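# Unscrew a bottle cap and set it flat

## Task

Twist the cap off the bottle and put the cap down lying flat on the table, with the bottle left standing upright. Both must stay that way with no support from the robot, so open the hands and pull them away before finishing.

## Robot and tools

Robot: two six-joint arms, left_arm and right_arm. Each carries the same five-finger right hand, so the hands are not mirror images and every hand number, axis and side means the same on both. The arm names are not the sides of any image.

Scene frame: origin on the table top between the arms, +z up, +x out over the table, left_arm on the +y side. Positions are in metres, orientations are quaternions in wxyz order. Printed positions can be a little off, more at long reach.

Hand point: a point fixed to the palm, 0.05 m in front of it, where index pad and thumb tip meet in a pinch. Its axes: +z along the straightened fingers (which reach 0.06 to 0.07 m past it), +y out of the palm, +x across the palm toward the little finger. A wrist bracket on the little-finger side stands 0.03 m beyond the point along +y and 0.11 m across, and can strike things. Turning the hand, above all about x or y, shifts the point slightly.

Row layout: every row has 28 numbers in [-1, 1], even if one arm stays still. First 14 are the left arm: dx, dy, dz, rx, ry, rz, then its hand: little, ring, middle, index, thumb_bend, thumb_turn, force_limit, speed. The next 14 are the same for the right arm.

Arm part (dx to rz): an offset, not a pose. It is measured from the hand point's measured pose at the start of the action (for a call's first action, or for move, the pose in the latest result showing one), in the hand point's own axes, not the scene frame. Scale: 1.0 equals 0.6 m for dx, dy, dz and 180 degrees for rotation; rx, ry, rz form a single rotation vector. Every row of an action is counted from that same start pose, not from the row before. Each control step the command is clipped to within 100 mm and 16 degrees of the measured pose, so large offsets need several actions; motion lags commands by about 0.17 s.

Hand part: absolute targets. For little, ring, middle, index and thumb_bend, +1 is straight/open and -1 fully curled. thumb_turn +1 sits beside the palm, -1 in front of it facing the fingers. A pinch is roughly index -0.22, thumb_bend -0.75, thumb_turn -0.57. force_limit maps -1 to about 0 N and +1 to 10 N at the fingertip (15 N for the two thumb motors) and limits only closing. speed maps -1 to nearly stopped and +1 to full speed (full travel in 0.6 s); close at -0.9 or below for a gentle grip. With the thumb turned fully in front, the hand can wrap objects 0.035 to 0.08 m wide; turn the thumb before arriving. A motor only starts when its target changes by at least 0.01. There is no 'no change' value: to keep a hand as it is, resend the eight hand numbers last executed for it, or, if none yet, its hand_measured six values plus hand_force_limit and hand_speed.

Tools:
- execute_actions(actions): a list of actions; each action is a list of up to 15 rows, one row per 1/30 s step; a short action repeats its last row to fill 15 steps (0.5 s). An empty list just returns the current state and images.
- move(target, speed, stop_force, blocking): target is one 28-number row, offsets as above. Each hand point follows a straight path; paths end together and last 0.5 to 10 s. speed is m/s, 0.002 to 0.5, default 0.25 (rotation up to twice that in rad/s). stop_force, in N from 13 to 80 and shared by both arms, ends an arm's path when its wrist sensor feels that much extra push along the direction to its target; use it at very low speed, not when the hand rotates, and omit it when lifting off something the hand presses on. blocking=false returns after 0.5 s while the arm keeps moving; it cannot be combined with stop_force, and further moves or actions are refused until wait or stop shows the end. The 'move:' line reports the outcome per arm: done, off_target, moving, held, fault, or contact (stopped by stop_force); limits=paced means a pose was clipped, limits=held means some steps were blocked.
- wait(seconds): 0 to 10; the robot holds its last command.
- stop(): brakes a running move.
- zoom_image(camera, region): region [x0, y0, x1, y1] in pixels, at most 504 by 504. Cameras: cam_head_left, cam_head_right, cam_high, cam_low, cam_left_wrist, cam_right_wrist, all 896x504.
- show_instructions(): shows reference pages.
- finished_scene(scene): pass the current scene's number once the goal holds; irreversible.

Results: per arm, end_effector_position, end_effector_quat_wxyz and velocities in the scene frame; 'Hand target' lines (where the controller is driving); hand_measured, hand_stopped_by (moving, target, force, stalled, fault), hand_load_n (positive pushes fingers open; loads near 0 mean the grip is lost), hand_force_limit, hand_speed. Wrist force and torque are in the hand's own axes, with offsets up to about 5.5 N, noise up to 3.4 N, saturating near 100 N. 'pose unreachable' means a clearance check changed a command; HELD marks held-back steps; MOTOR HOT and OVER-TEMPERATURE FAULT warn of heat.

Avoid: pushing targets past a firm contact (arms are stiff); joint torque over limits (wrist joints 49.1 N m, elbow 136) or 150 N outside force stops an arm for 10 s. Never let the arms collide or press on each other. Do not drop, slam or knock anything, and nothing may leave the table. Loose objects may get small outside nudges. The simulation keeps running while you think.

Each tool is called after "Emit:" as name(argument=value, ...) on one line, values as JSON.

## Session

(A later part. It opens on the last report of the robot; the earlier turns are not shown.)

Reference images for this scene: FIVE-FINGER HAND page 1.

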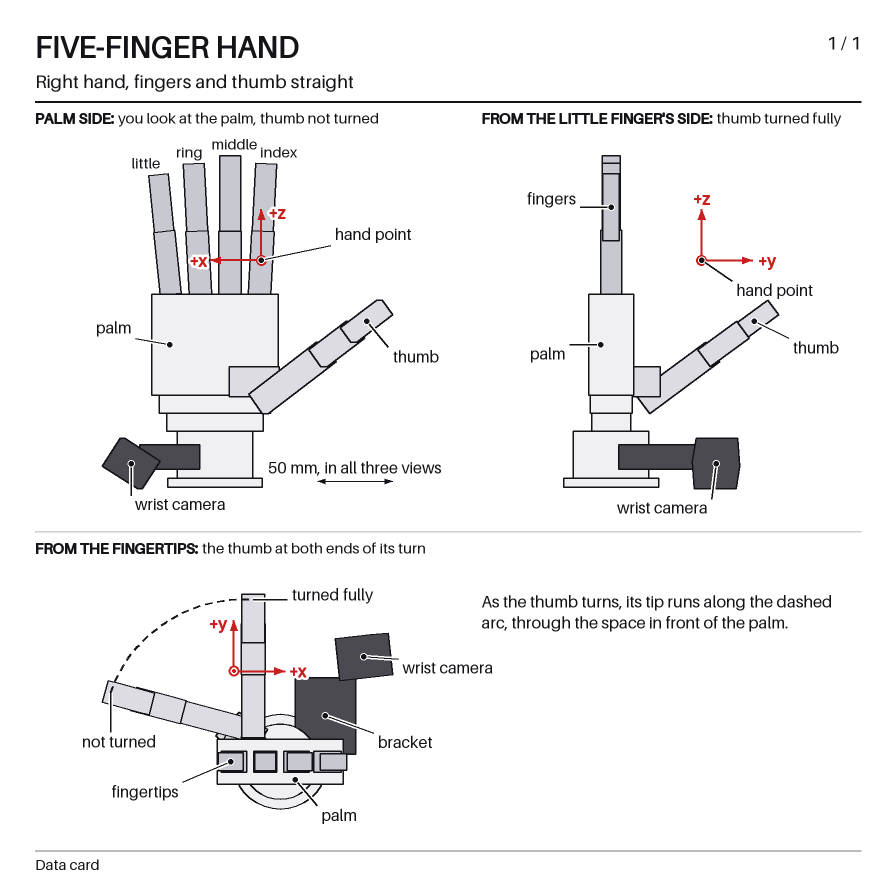

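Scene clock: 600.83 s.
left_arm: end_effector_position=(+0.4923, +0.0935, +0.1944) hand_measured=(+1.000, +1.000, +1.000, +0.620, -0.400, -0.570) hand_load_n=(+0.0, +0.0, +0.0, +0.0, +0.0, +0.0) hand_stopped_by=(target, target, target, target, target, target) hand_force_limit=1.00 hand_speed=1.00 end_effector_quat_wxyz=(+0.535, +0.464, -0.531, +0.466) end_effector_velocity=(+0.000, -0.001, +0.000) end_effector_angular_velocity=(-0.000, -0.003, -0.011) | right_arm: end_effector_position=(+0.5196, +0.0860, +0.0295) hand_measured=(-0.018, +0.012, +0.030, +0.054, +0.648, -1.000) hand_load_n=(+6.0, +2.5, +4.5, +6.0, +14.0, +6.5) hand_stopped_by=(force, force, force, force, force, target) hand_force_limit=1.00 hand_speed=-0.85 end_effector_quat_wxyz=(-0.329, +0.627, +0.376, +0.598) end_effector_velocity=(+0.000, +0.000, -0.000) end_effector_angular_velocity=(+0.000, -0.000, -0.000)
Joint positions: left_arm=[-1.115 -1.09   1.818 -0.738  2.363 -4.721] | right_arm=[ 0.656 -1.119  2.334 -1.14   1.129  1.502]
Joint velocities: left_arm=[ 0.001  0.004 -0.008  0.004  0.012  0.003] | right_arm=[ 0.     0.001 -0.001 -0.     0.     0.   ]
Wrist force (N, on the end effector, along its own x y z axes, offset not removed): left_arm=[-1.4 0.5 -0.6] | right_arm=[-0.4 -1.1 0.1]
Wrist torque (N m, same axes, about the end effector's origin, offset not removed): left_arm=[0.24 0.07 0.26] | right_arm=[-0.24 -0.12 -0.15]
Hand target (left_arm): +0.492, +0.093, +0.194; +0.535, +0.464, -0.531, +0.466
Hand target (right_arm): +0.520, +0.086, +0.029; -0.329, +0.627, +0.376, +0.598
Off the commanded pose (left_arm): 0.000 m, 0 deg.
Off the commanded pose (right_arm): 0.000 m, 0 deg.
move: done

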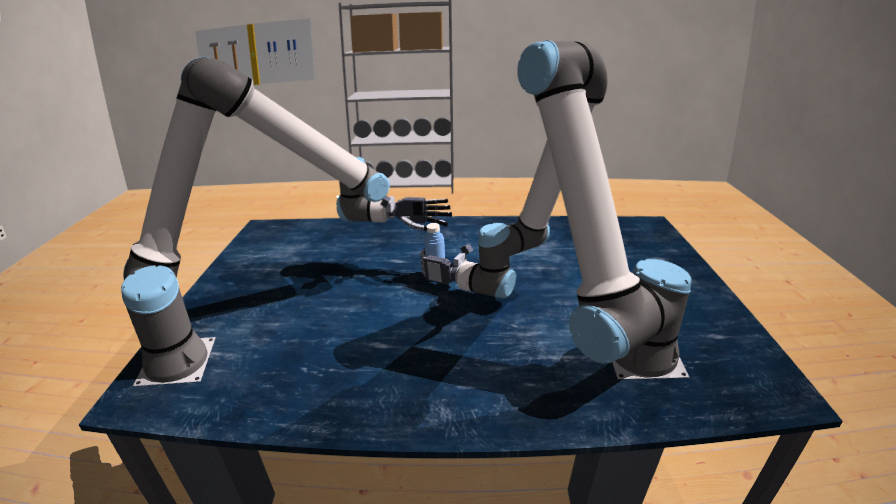

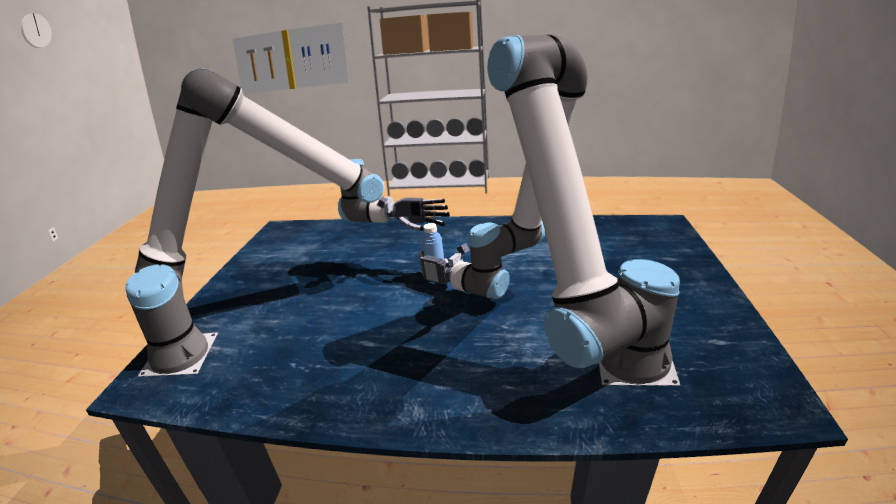

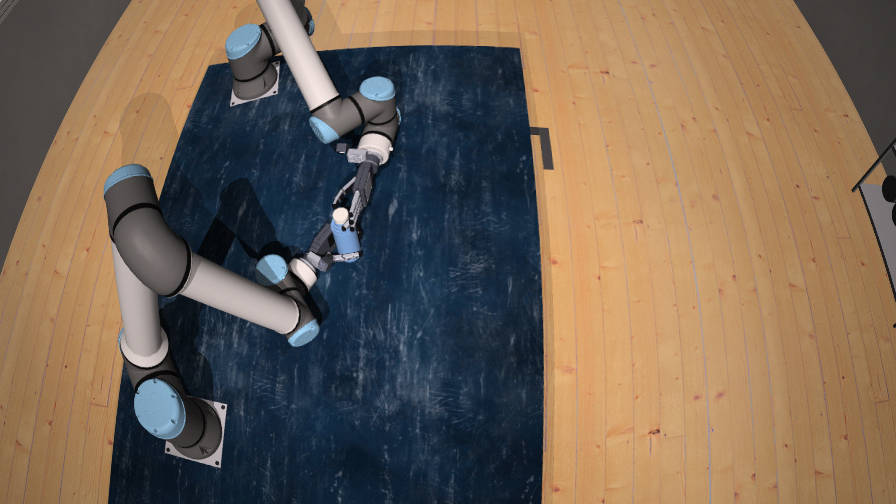

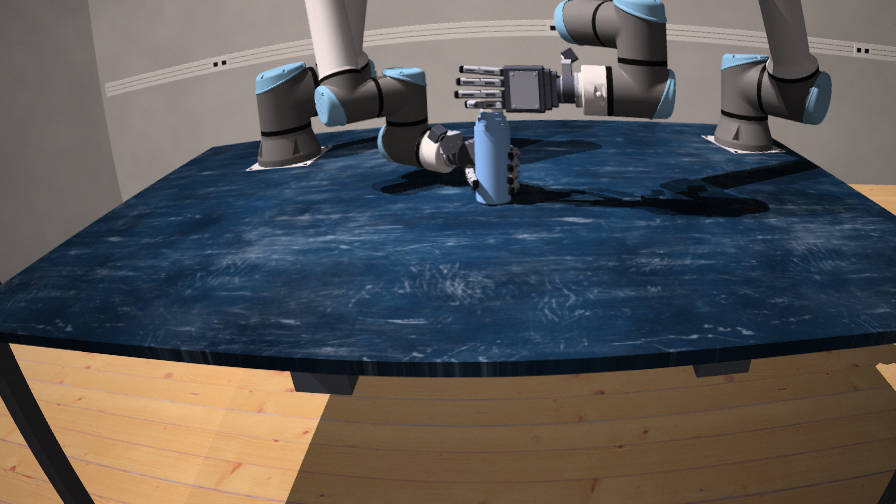

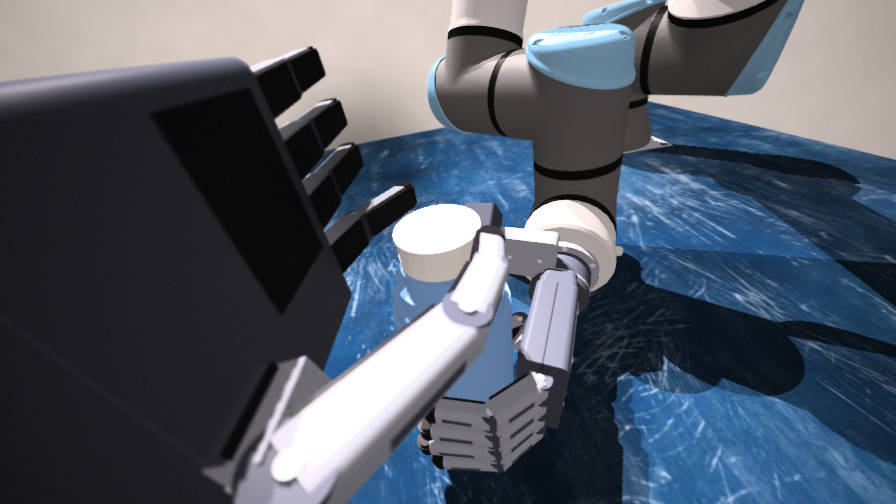

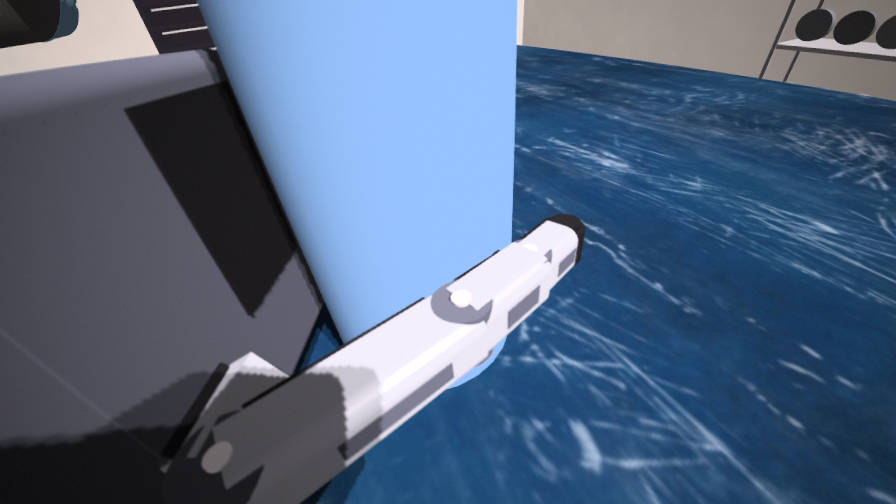

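Emit:
move(target=[0,0,0,0,0,0,1,1,1,0.62,-0.4,-0.57,1,1, 0,0,0,0,0,0,-0.98,-0.98,-0.98,-0.98,-0.4,-1,1,-0.6])

Emit:
move(target=[0,0,0,0,0,0,1,1,1,-0.55,-0.9,-0.57,0.7,-0.8, 0,0,0,0,0,0,-0.98,-0.98,-0.98,-0.98,-0.4,-1,1,-0.6])

Scene clock: 608.17 s.
left_arm: end_effector_position=(+0.4924, +0.0936, +0.1944) hand_measured=(+1.000, +1.000, +1.000, +0.620, -0.400, -0.570) hand_load_n=(+0.0, +0.0, +0.0, +0.0, +0.0, +0.0) hand_stopped_by=(target, target, target, target, target, target) hand_force_limit=1.00 hand_speed=1.00 end_effector_quat_wxyz=(+0.535, +0.464, -0.531, +0.466) end_effector_velocity=(-0.001, +0.000, -0.001) end_effector_angular_velocity=(+0.001, +0.001, +0.001) | right_arm: end_effector_position=(+0.5196, +0.0860, +0.0295) hand_measured=(-0.078, -0.046, -0.010, +0.016, +0.664, -1.000) hand_load_n=(+11.5, +11.0, +7.0, +10.0, +27.0, +15.5) hand_stopped_by=(force, force, force, force, force, target) hand_force_limit=1.00 hand_speed=-0.60 end_effector_quat_wxyz=(-0.329, +0.627, +0.376, +0.598) end_effector_velocity=(-0.001, +0.000, +0.000) end_effector_angular_velocity=(-0.000, -0.000, +0.002)
Joint positions: left_arm=[-1.115 -1.09   1.818 -0.738  2.363 -4.721] | right_arm=[ 0.656 -1.119  2.334 -1.14   1.129  1.502]
Joint velocities: left_arm=[-0.001 -0.     0.002 -0.    -0.001 -0.   ] | right_arm=[ 0.    -0.     0.     0.    -0.002 -0.   ]
Wrist force (N, on the end effector, along its own x y z axes, offset not removed): left_arm=[-3.9 -0.3 1.3] | right_arm=[7.0 -2.9 0.6]
Wrist torque (N m, same axes, about the end effector's origin, offset not removed): left_arm=[0.09 0.53 -0.22] | right_arm=[-0.49 -1.21 0.33]
Hand target (left_arm): +0.492, +0.094, +0.194; +0.535, +0.464, -0.531, +0.466
Hand target (right_arm): +0.520, +0.086, +0.029; -0.329, +0.627, +0.376, +0.598
Off the commanded pose (left_arm): 0.000 m, 0 deg.
Off the commanded pose (right_arm): 0.000 m, 0 deg.
move: done

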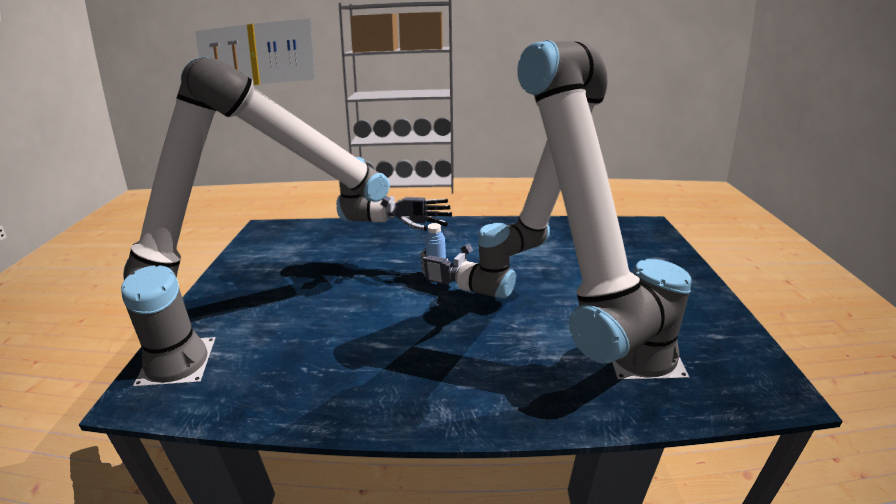

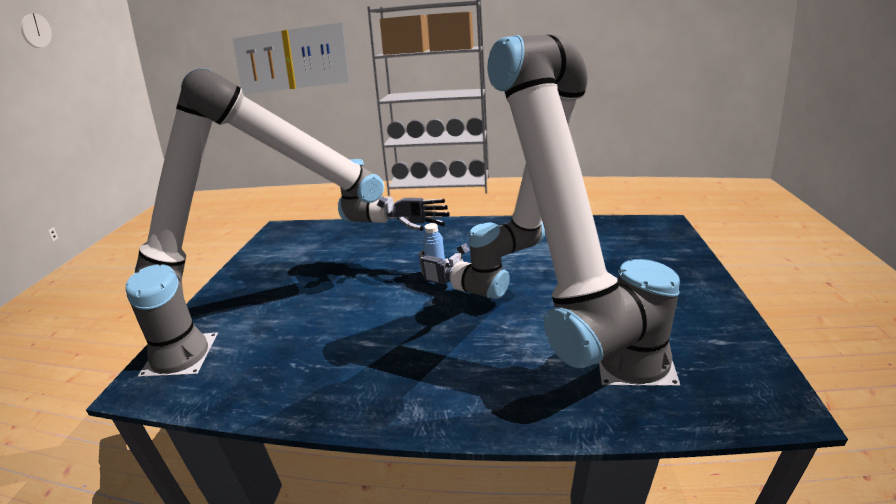

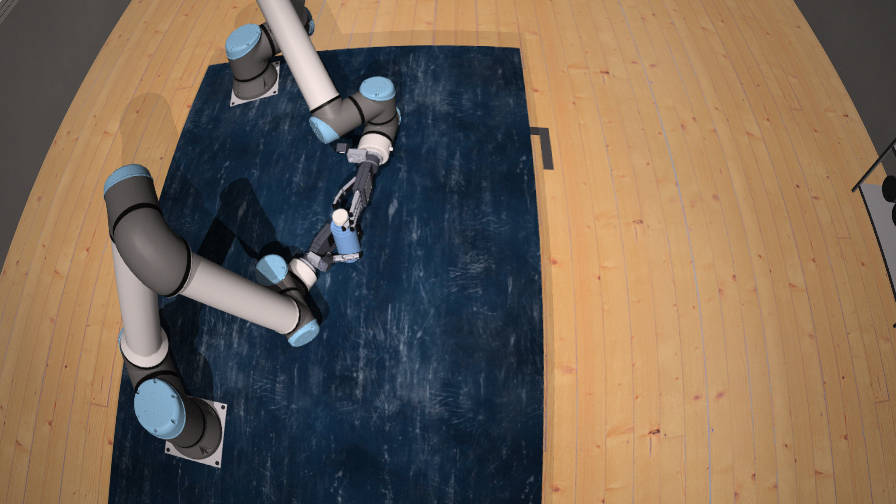

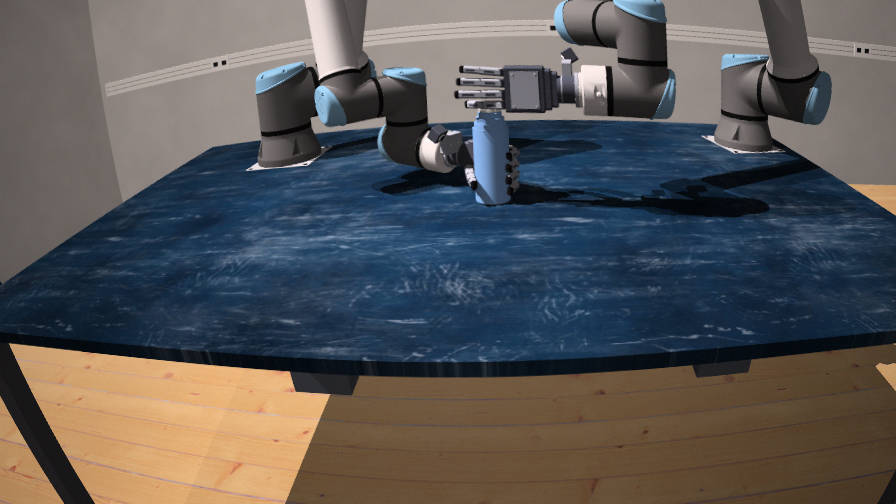

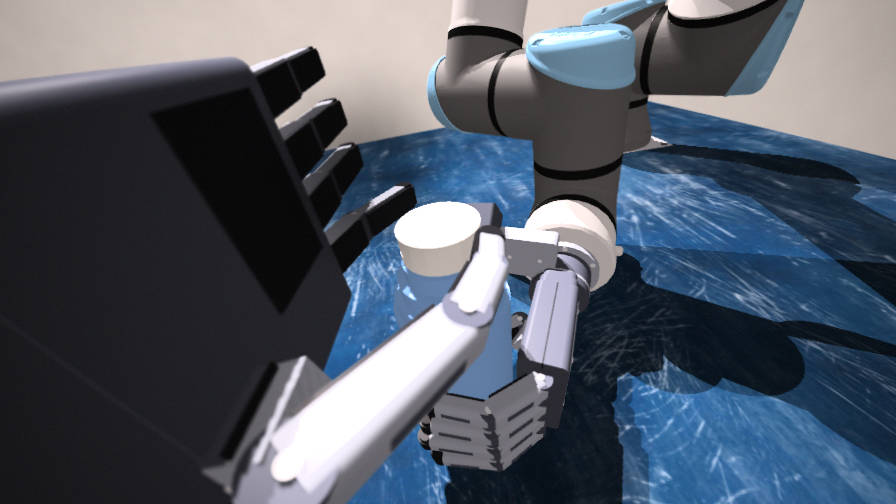

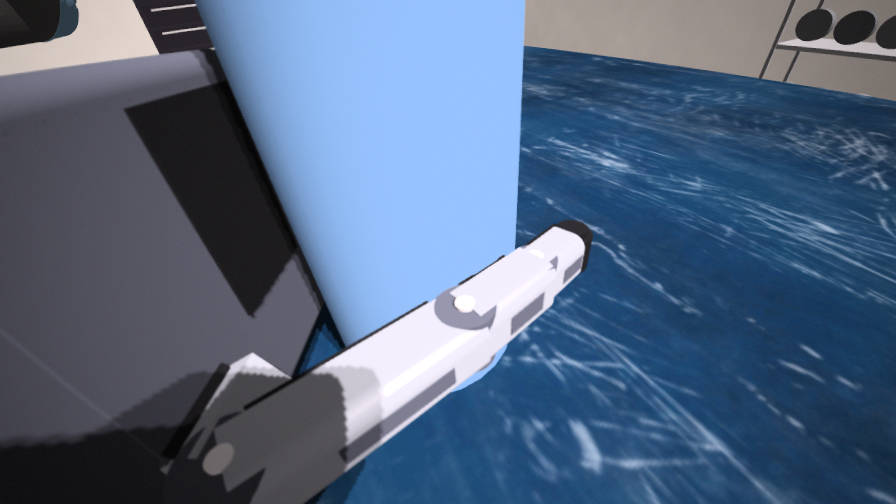

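Scene clock: 609.60 s.
left_arm: end_effector_position=(+0.4924, +0.0936, +0.1944) hand_measured=(+1.000, +1.000, +1.000, +0.370, -0.618, -0.570) hand_load_n=(+0.0, +0.0, +0.0, +14.0, +12.0, -0.5) hand_stopped_by=(target, target, target, force, force, target) hand_force_limit=0.70 hand_speed=-0.80 end_effector_quat_wxyz=(+0.535, +0.464, -0.531, +0.466) end_effector_velocity=(-0.001, +0.001, -0.003) end_effector_angular_velocity=(+0.004, +0.002, -0.002) | right_arm: end_effector_position=(+0.5196, +0.0860, +0.0295) hand_measured=(-0.078, -0.046, -0.010, +0.016, +0.664, -1.000) hand_load_n=(+14.0, +13.0, +7.5, +9.0, +26.0, +8.0) hand_stopped_by=(force, force, force, force, force, target) hand_force_limit=1.00 hand_speed=-0.60 end_effector_quat_wxyz=(-0.329, +0.627, +0.376, +0.598) end_effector_velocity=(+0.001, +0.001, -0.000) end_effector_angular_velocity=(-0.001, -0.002, +0.000)
Joint positions: left_arm=[-1.115 -1.09   1.818 -0.738  2.363 -4.721] | right_arm=[ 0.656 -1.119  2.334 -1.14   1.129  1.502]
Joint velocities: left_arm=[0.    0.002 0.001 0.002 0.002 0.001] | right_arm=[-0.     0.002 -0.002 -0.    -0.    -0.002]
Wrist force (N, on the end effector, along its own x y z axes, offset not removed): left_arm=[1.5 -2.8 10.1] | right_arm=[-2.1 -4.2 7.8]
Wrist torque (N m, same axes, about the end effector's origin, offset not removed): left_arm=[-0.47 0.09 -0.20] | right_arm=[-0.09 -0.78 -0.42]
Hand target (left_arm): +0.492, +0.094, +0.194; +0.535, +0.464, -0.531, +0.466
Hand target (right_arm): +0.520, +0.086, +0.029; -0.329, +0.627, +0.376, +0.598
Off the commanded pose (left_arm): 0.000 m, 0 deg.
Off the commanded pose (right_arm): 0.000 m, 0 deg.
move: done

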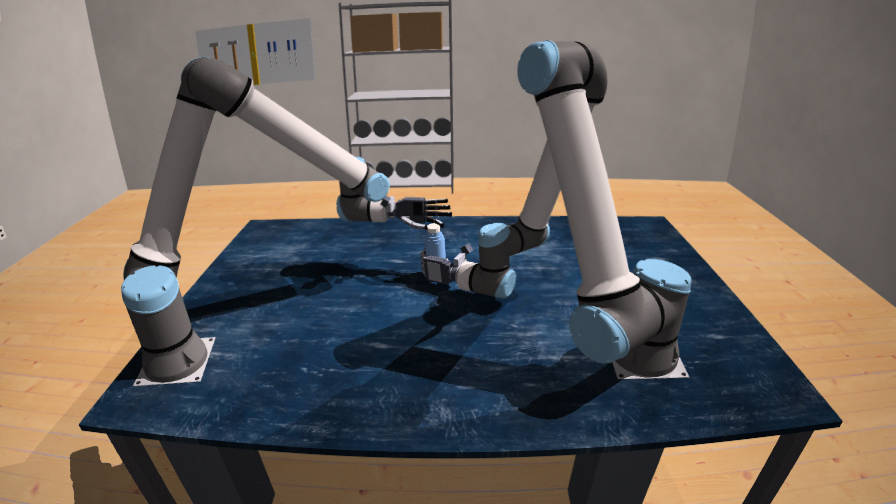

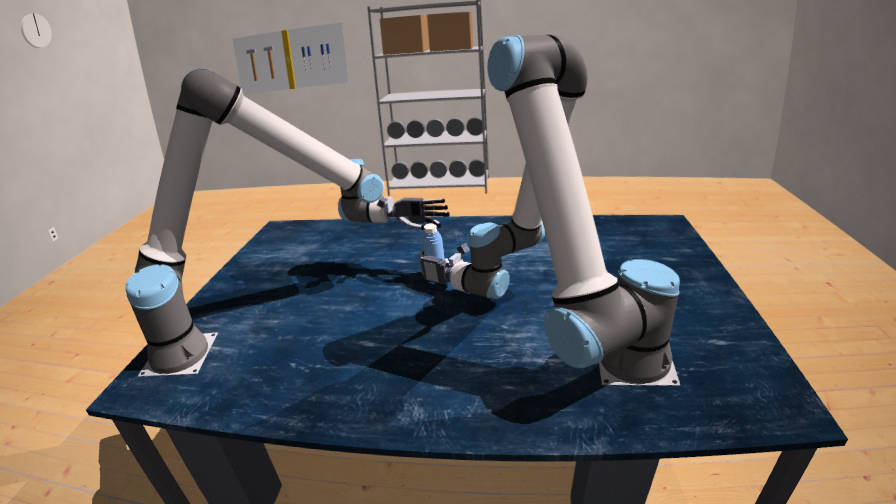

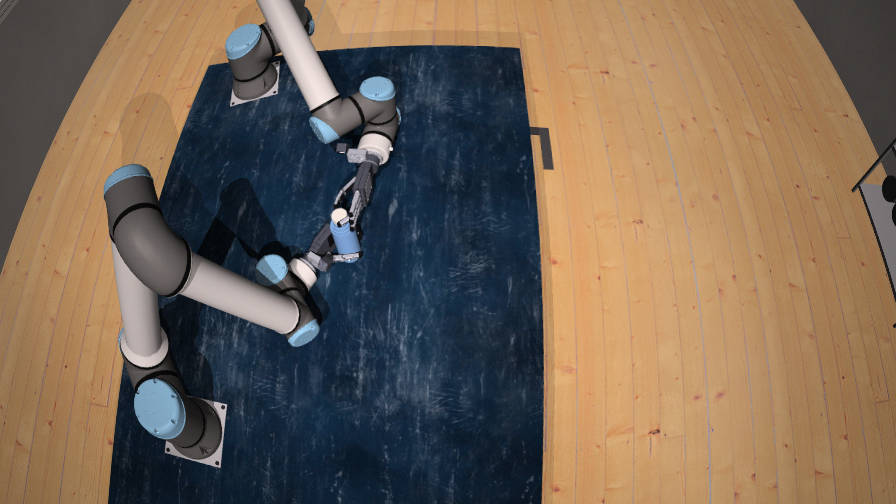

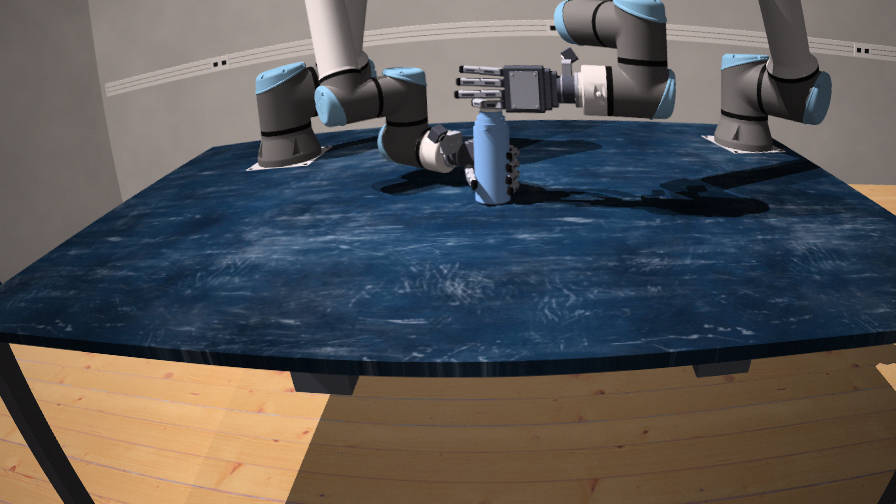

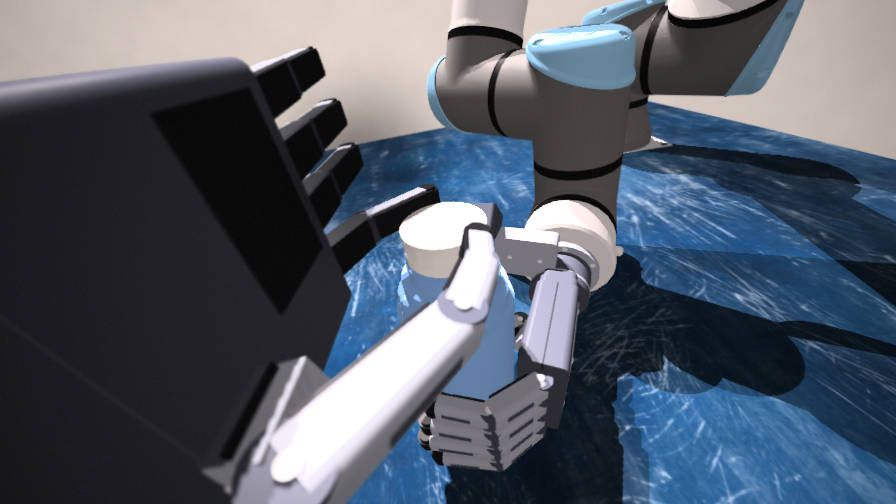

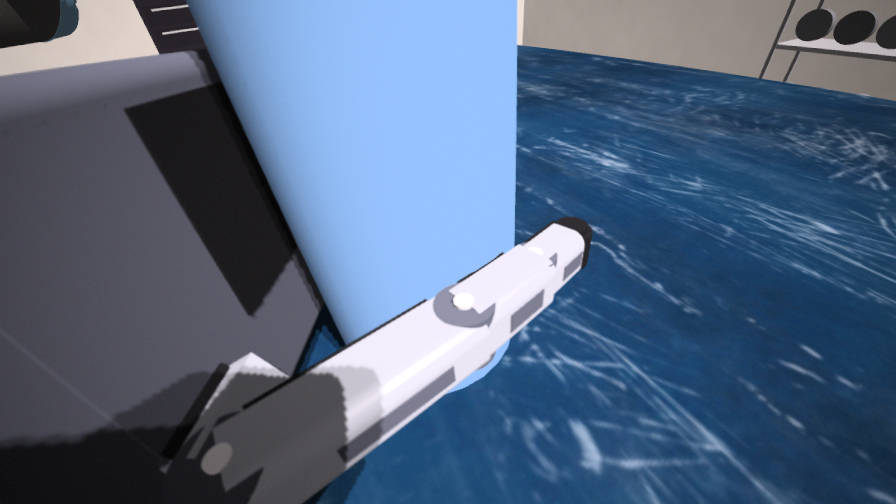

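Emit:
zoom_image(camera="cam_low", region=[420,60,580,220])

Emit:
zoom_image(camera="cam_head_left", region=[380,190,500,310])

Region (420, 60, 580, 220) of cam_low's 896x504 image, scaled by 3.150, with more detail than that image has.

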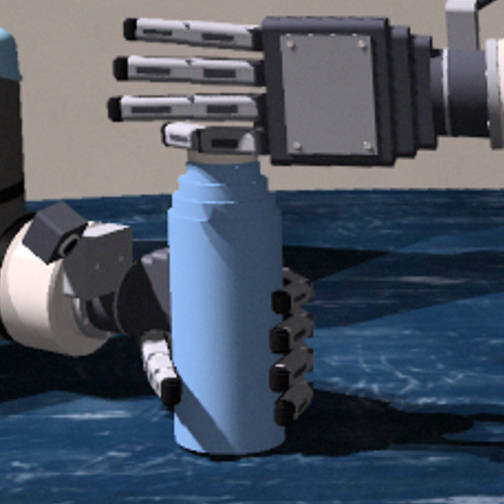

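Region (380, 190, 500, 310) of cam_head_left's 896x504 image, scaled by 4.200, with more detail than that image has.

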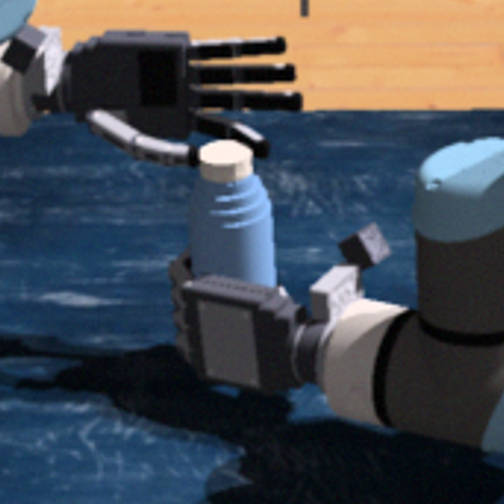

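Emit:
move(target=[0.0007,0.0114,0.0137,0.189,0,0,1,1,1,-0.55,-0.9,-0.57,0.7,-0.8, 0,0,0,0,0,0,-0.98,-0.98,-0.98,-0.98,-0.4,-1,1,-0.6], speed=0.5)

Emit:
move(target=[0.0007,0.0114,0.0137,0.189,0,0,1,1,1,-0.55,-0.9,-0.57,0.7,-0.8, 0,0,0,0,0,0,-0.98,-0.98,-0.98,-0.98,-0.4,-1,1,-0.6], speed=0.5)

Scene clock: 629.30 s.
left_arm: end_effector_position=(+0.4843, +0.0865, +0.1952) hand_measured=(+1.000, +1.000, +1.000, +0.370, -0.618, -0.570) hand_load_n=(+0.0, +0.0, +0.0, +10.0, +10.0, -3.5) hand_stopped_by=(target, target, target, force, force, target) hand_force_limit=0.70 hand_speed=-0.80 end_effector_quat_wxyz=(+0.377, +0.600, -0.371, +0.601) end_effector_velocity=(+0.001, -0.001, +0.001) end_effector_angular_velocity=(-0.003, -0.001, +0.014) | right_arm: end_effector_position=(+0.5196, +0.0860, +0.0295) hand_measured=(-0.078, -0.044, -0.010, +0.016, +0.664, -1.000) hand_load_n=(+7.5, +8.5, +6.0, +10.0, +23.0, +11.5) hand_stopped_by=(force, force, force, force, force, target) hand_force_limit=1.00 hand_speed=-0.60 end_effector_quat_wxyz=(-0.329, +0.627, +0.376, +0.598) end_effector_velocity=(-0.000, -0.000, +0.001) end_effector_angular_velocity=(+0.001, -0.001, +0.001)
Joint positions: left_arm=[-1.335 -1.251  2.072 -0.826  1.551 -4.718] | right_arm=[ 0.656 -1.119  2.334 -1.14   1.129  1.502]
Joint velocities: left_arm=[-0.006 -0.002  0.002 -0.003 -0.02   0.   ] | right_arm=[ 0.    -0.001  0.001 -0.001 -0.001 -0.   ]
Wrist force (N, on the end effector, along its own x y z axes, offset not removed): left_arm=[-0.5 -0.7 -1.0] | right_arm=[3.0 4.4 -2.9]
Wrist torque (N m, same axes, about the end effector's origin, offset not removed): left_arm=[-0.35 -0.29 -0.22] | right_arm=[0.40 -0.11 0.57]
Hand target (left_arm): +0.484, +0.086, +0.195; +0.376, +0.600, -0.371, +0.601
Hand target (right_arm): +0.520, +0.086, +0.029; -0.329, +0.627, +0.376, +0.598
Off the commanded pose (left_arm): 0.000 m, 0 deg.
Off the commanded pose (right_arm): 0.000 m, 0 deg.
move: done

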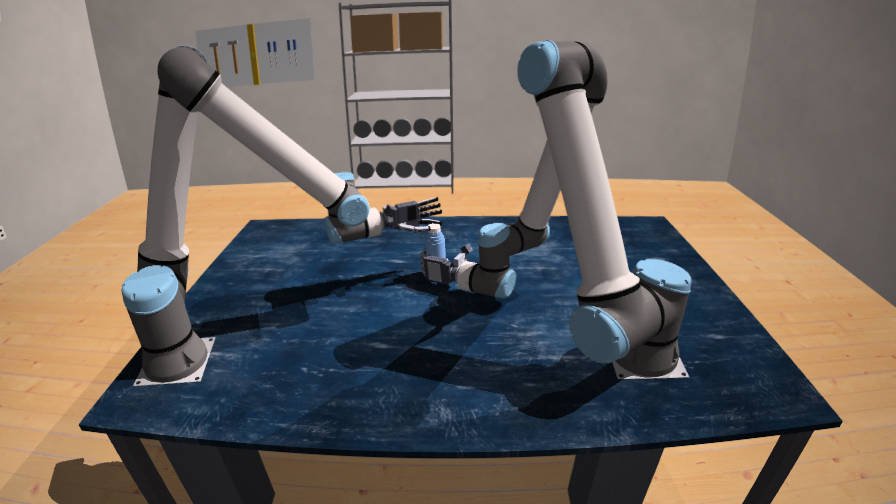

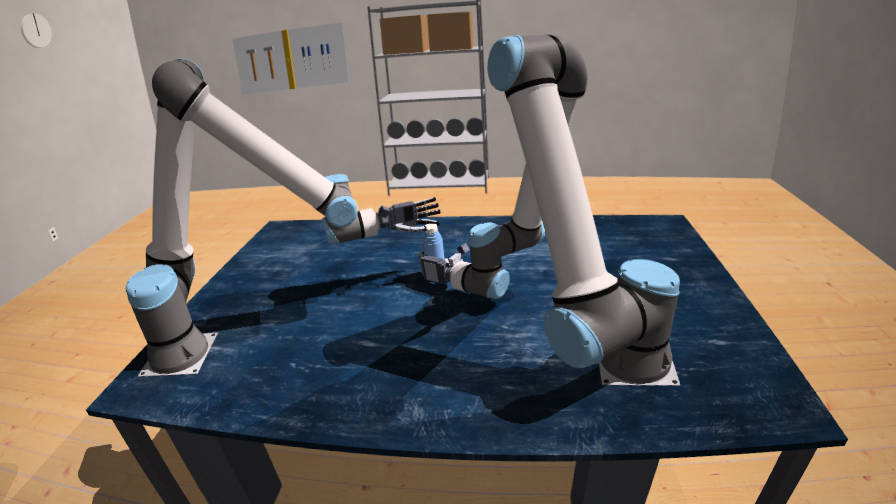

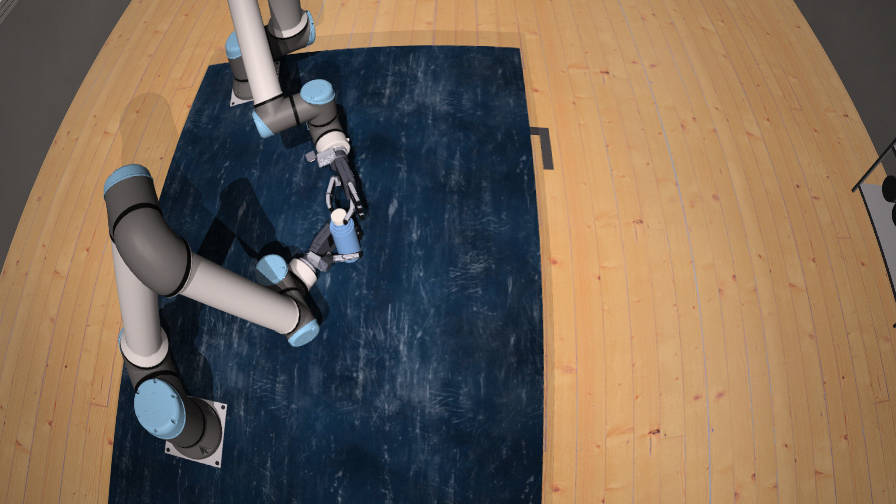

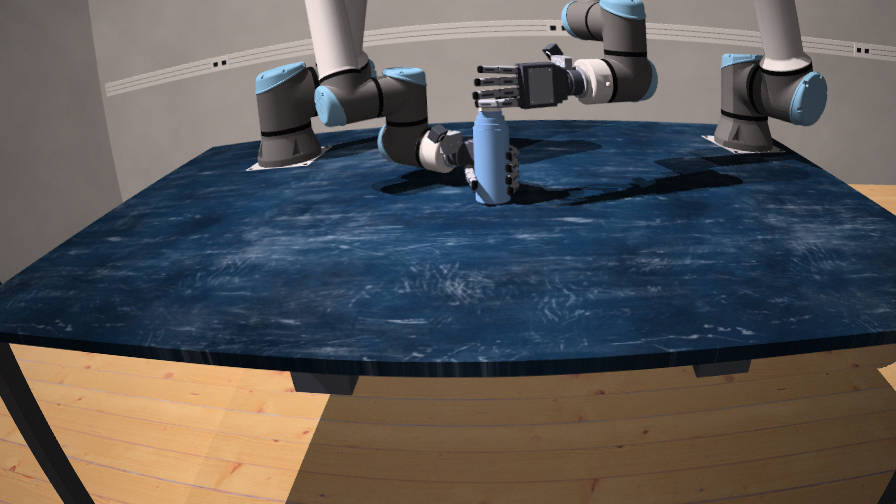

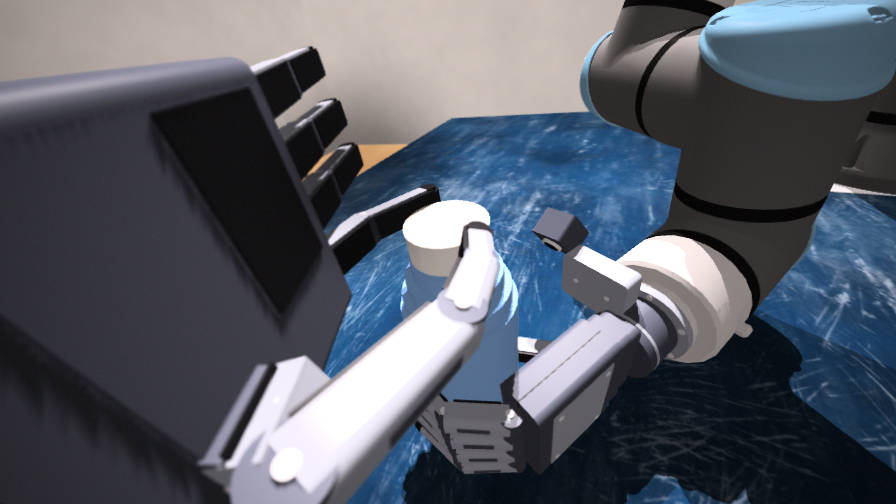

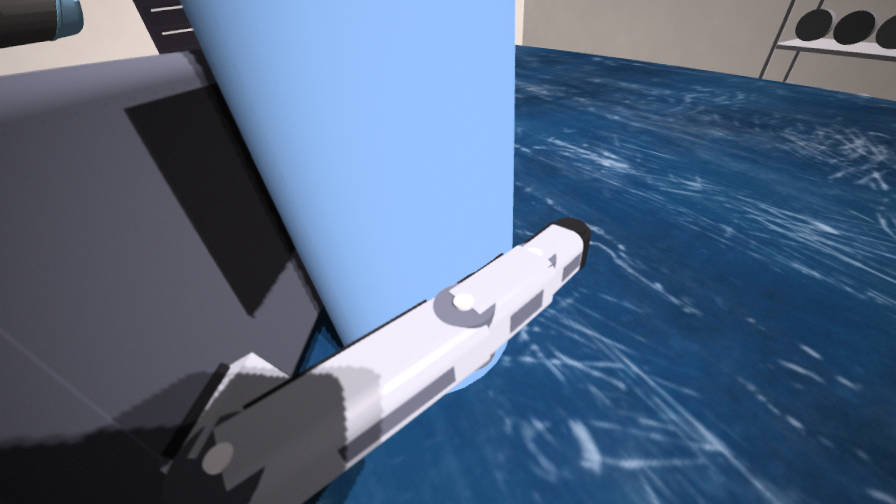

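Scene clock: 630.60 s.
left_arm: end_effector_position=(+0.4814, +0.0763, +0.1955) hand_measured=(+1.000, +1.000, +1.000, +0.370, -0.618, -0.570) hand_load_n=(+0.0, +0.0, +0.0, +9.5, +9.0, -5.0) hand_stopped_by=(target, target, target, force, force, target) hand_force_limit=0.70 hand_speed=-0.80 end_effector_quat_wxyz=(+0.185, +0.683, -0.179, +0.683) end_effector_velocity=(+0.000, -0.001, +0.001) end_effector_angular_velocity=(+0.001, -0.000, +0.009) | right_arm: end_effector_position=(+0.5196, +0.0860, +0.0295) hand_measured=(-0.080, -0.046, -0.010, +0.016, +0.664, -1.000) hand_load_n=(+6.0, +7.0, +5.0, +9.5, +19.5, +9.5) hand_stopped_by=(force, force, force, force, force, target) hand_force_limit=1.00 hand_speed=-0.60 end_effector_quat_wxyz=(-0.329, +0.627, +0.376, +0.598) end_effector_velocity=(-0.000, -0.000, +0.000) end_effector_angular_velocity=(-0.000, -0.000, +0.000)
Joint positions: left_arm=[-1.613 -1.255  2.076 -0.823  0.68  -4.719] | right_arm=[ 0.656 -1.119  2.334 -1.14   1.129  1.502]
Joint velocities: left_arm=[-0.003  0.002 -0.004  0.003 -0.012  0.   ] | right_arm=[-0.    -0.001  0.001 -0.    -0.    -0.   ]
Wrist force (N, on the end effector, along its own x y z axes, offset not removed): left_arm=[-2.1 -2.6 -1.2] | right_arm=[1.6 2.7 2.9]
Wrist torque (N m, same axes, about the end effector's origin, offset not removed): left_arm=[-0.56 0.11 -0.37] | right_arm=[0.03 -0.44 0.69]
Hand target (left_arm): +0.482, +0.076, +0.196; +0.185, +0.683, -0.179, +0.683
Hand target (right_arm): +0.520, +0.086, +0.029; -0.329, +0.627, +0.376, +0.598
Off the commanded pose (left_arm): 0.000 m, 0 deg.
Off the commanded pose (right_arm): 0.000 m, 0 deg.
move: done

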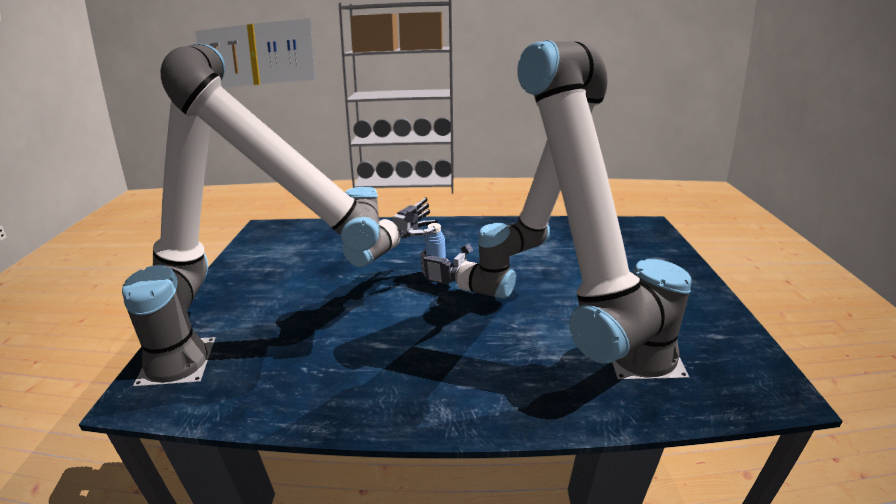

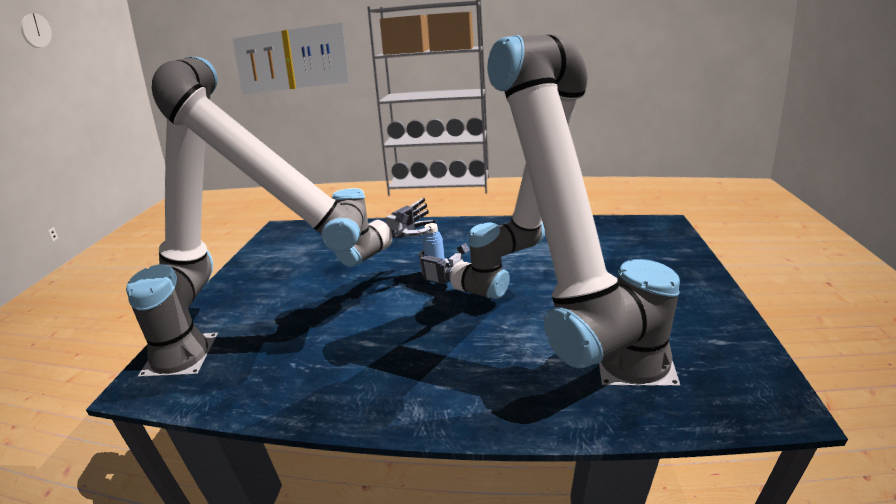

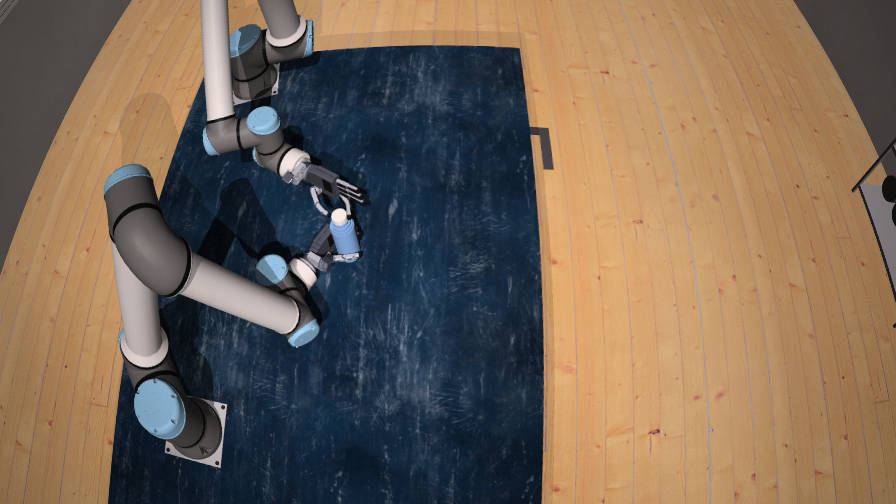

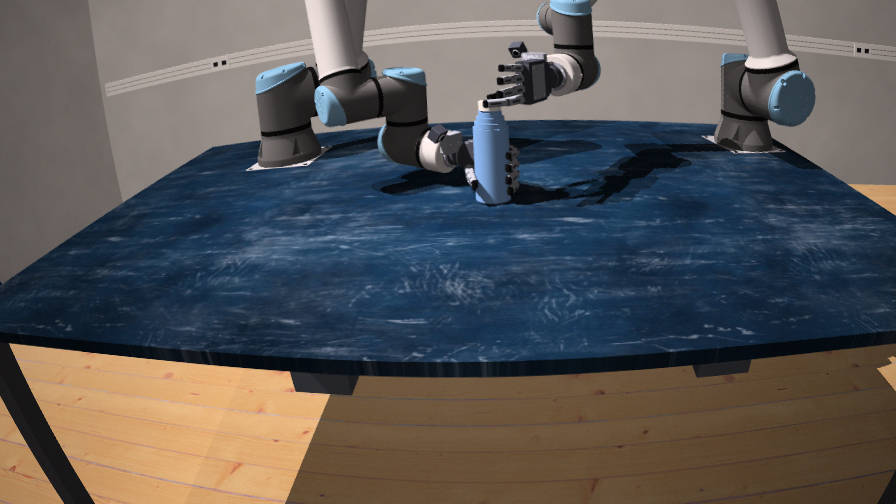

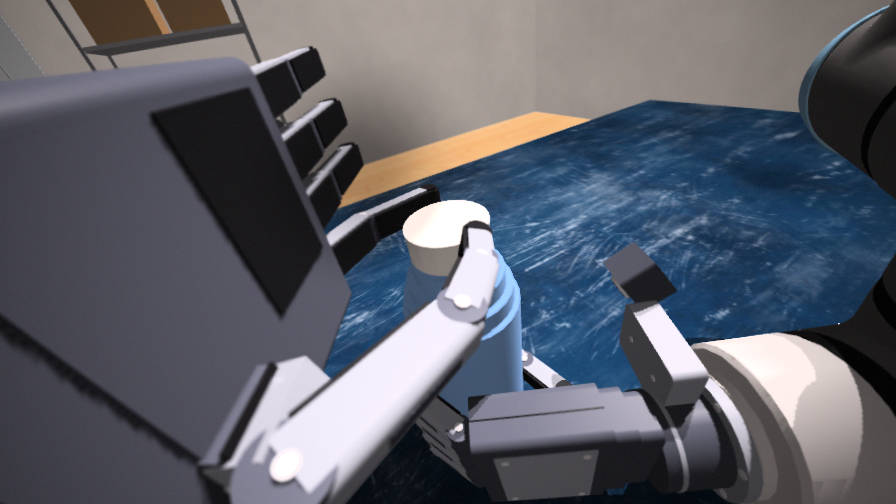

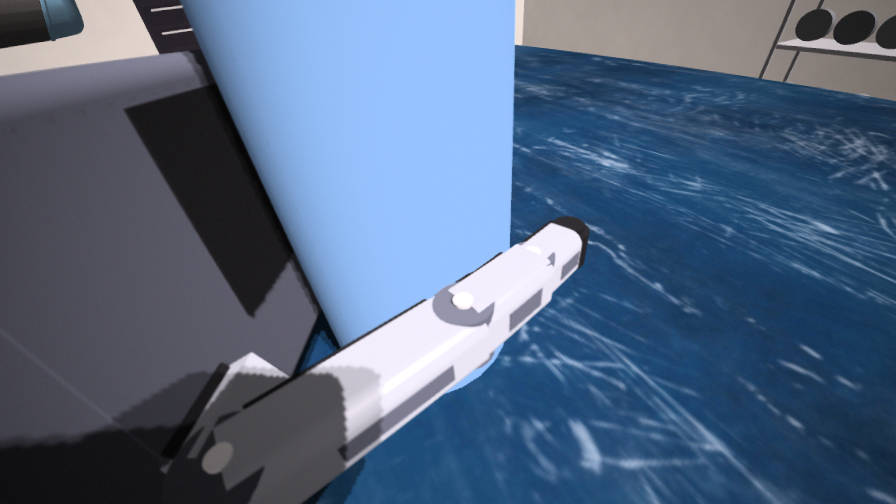

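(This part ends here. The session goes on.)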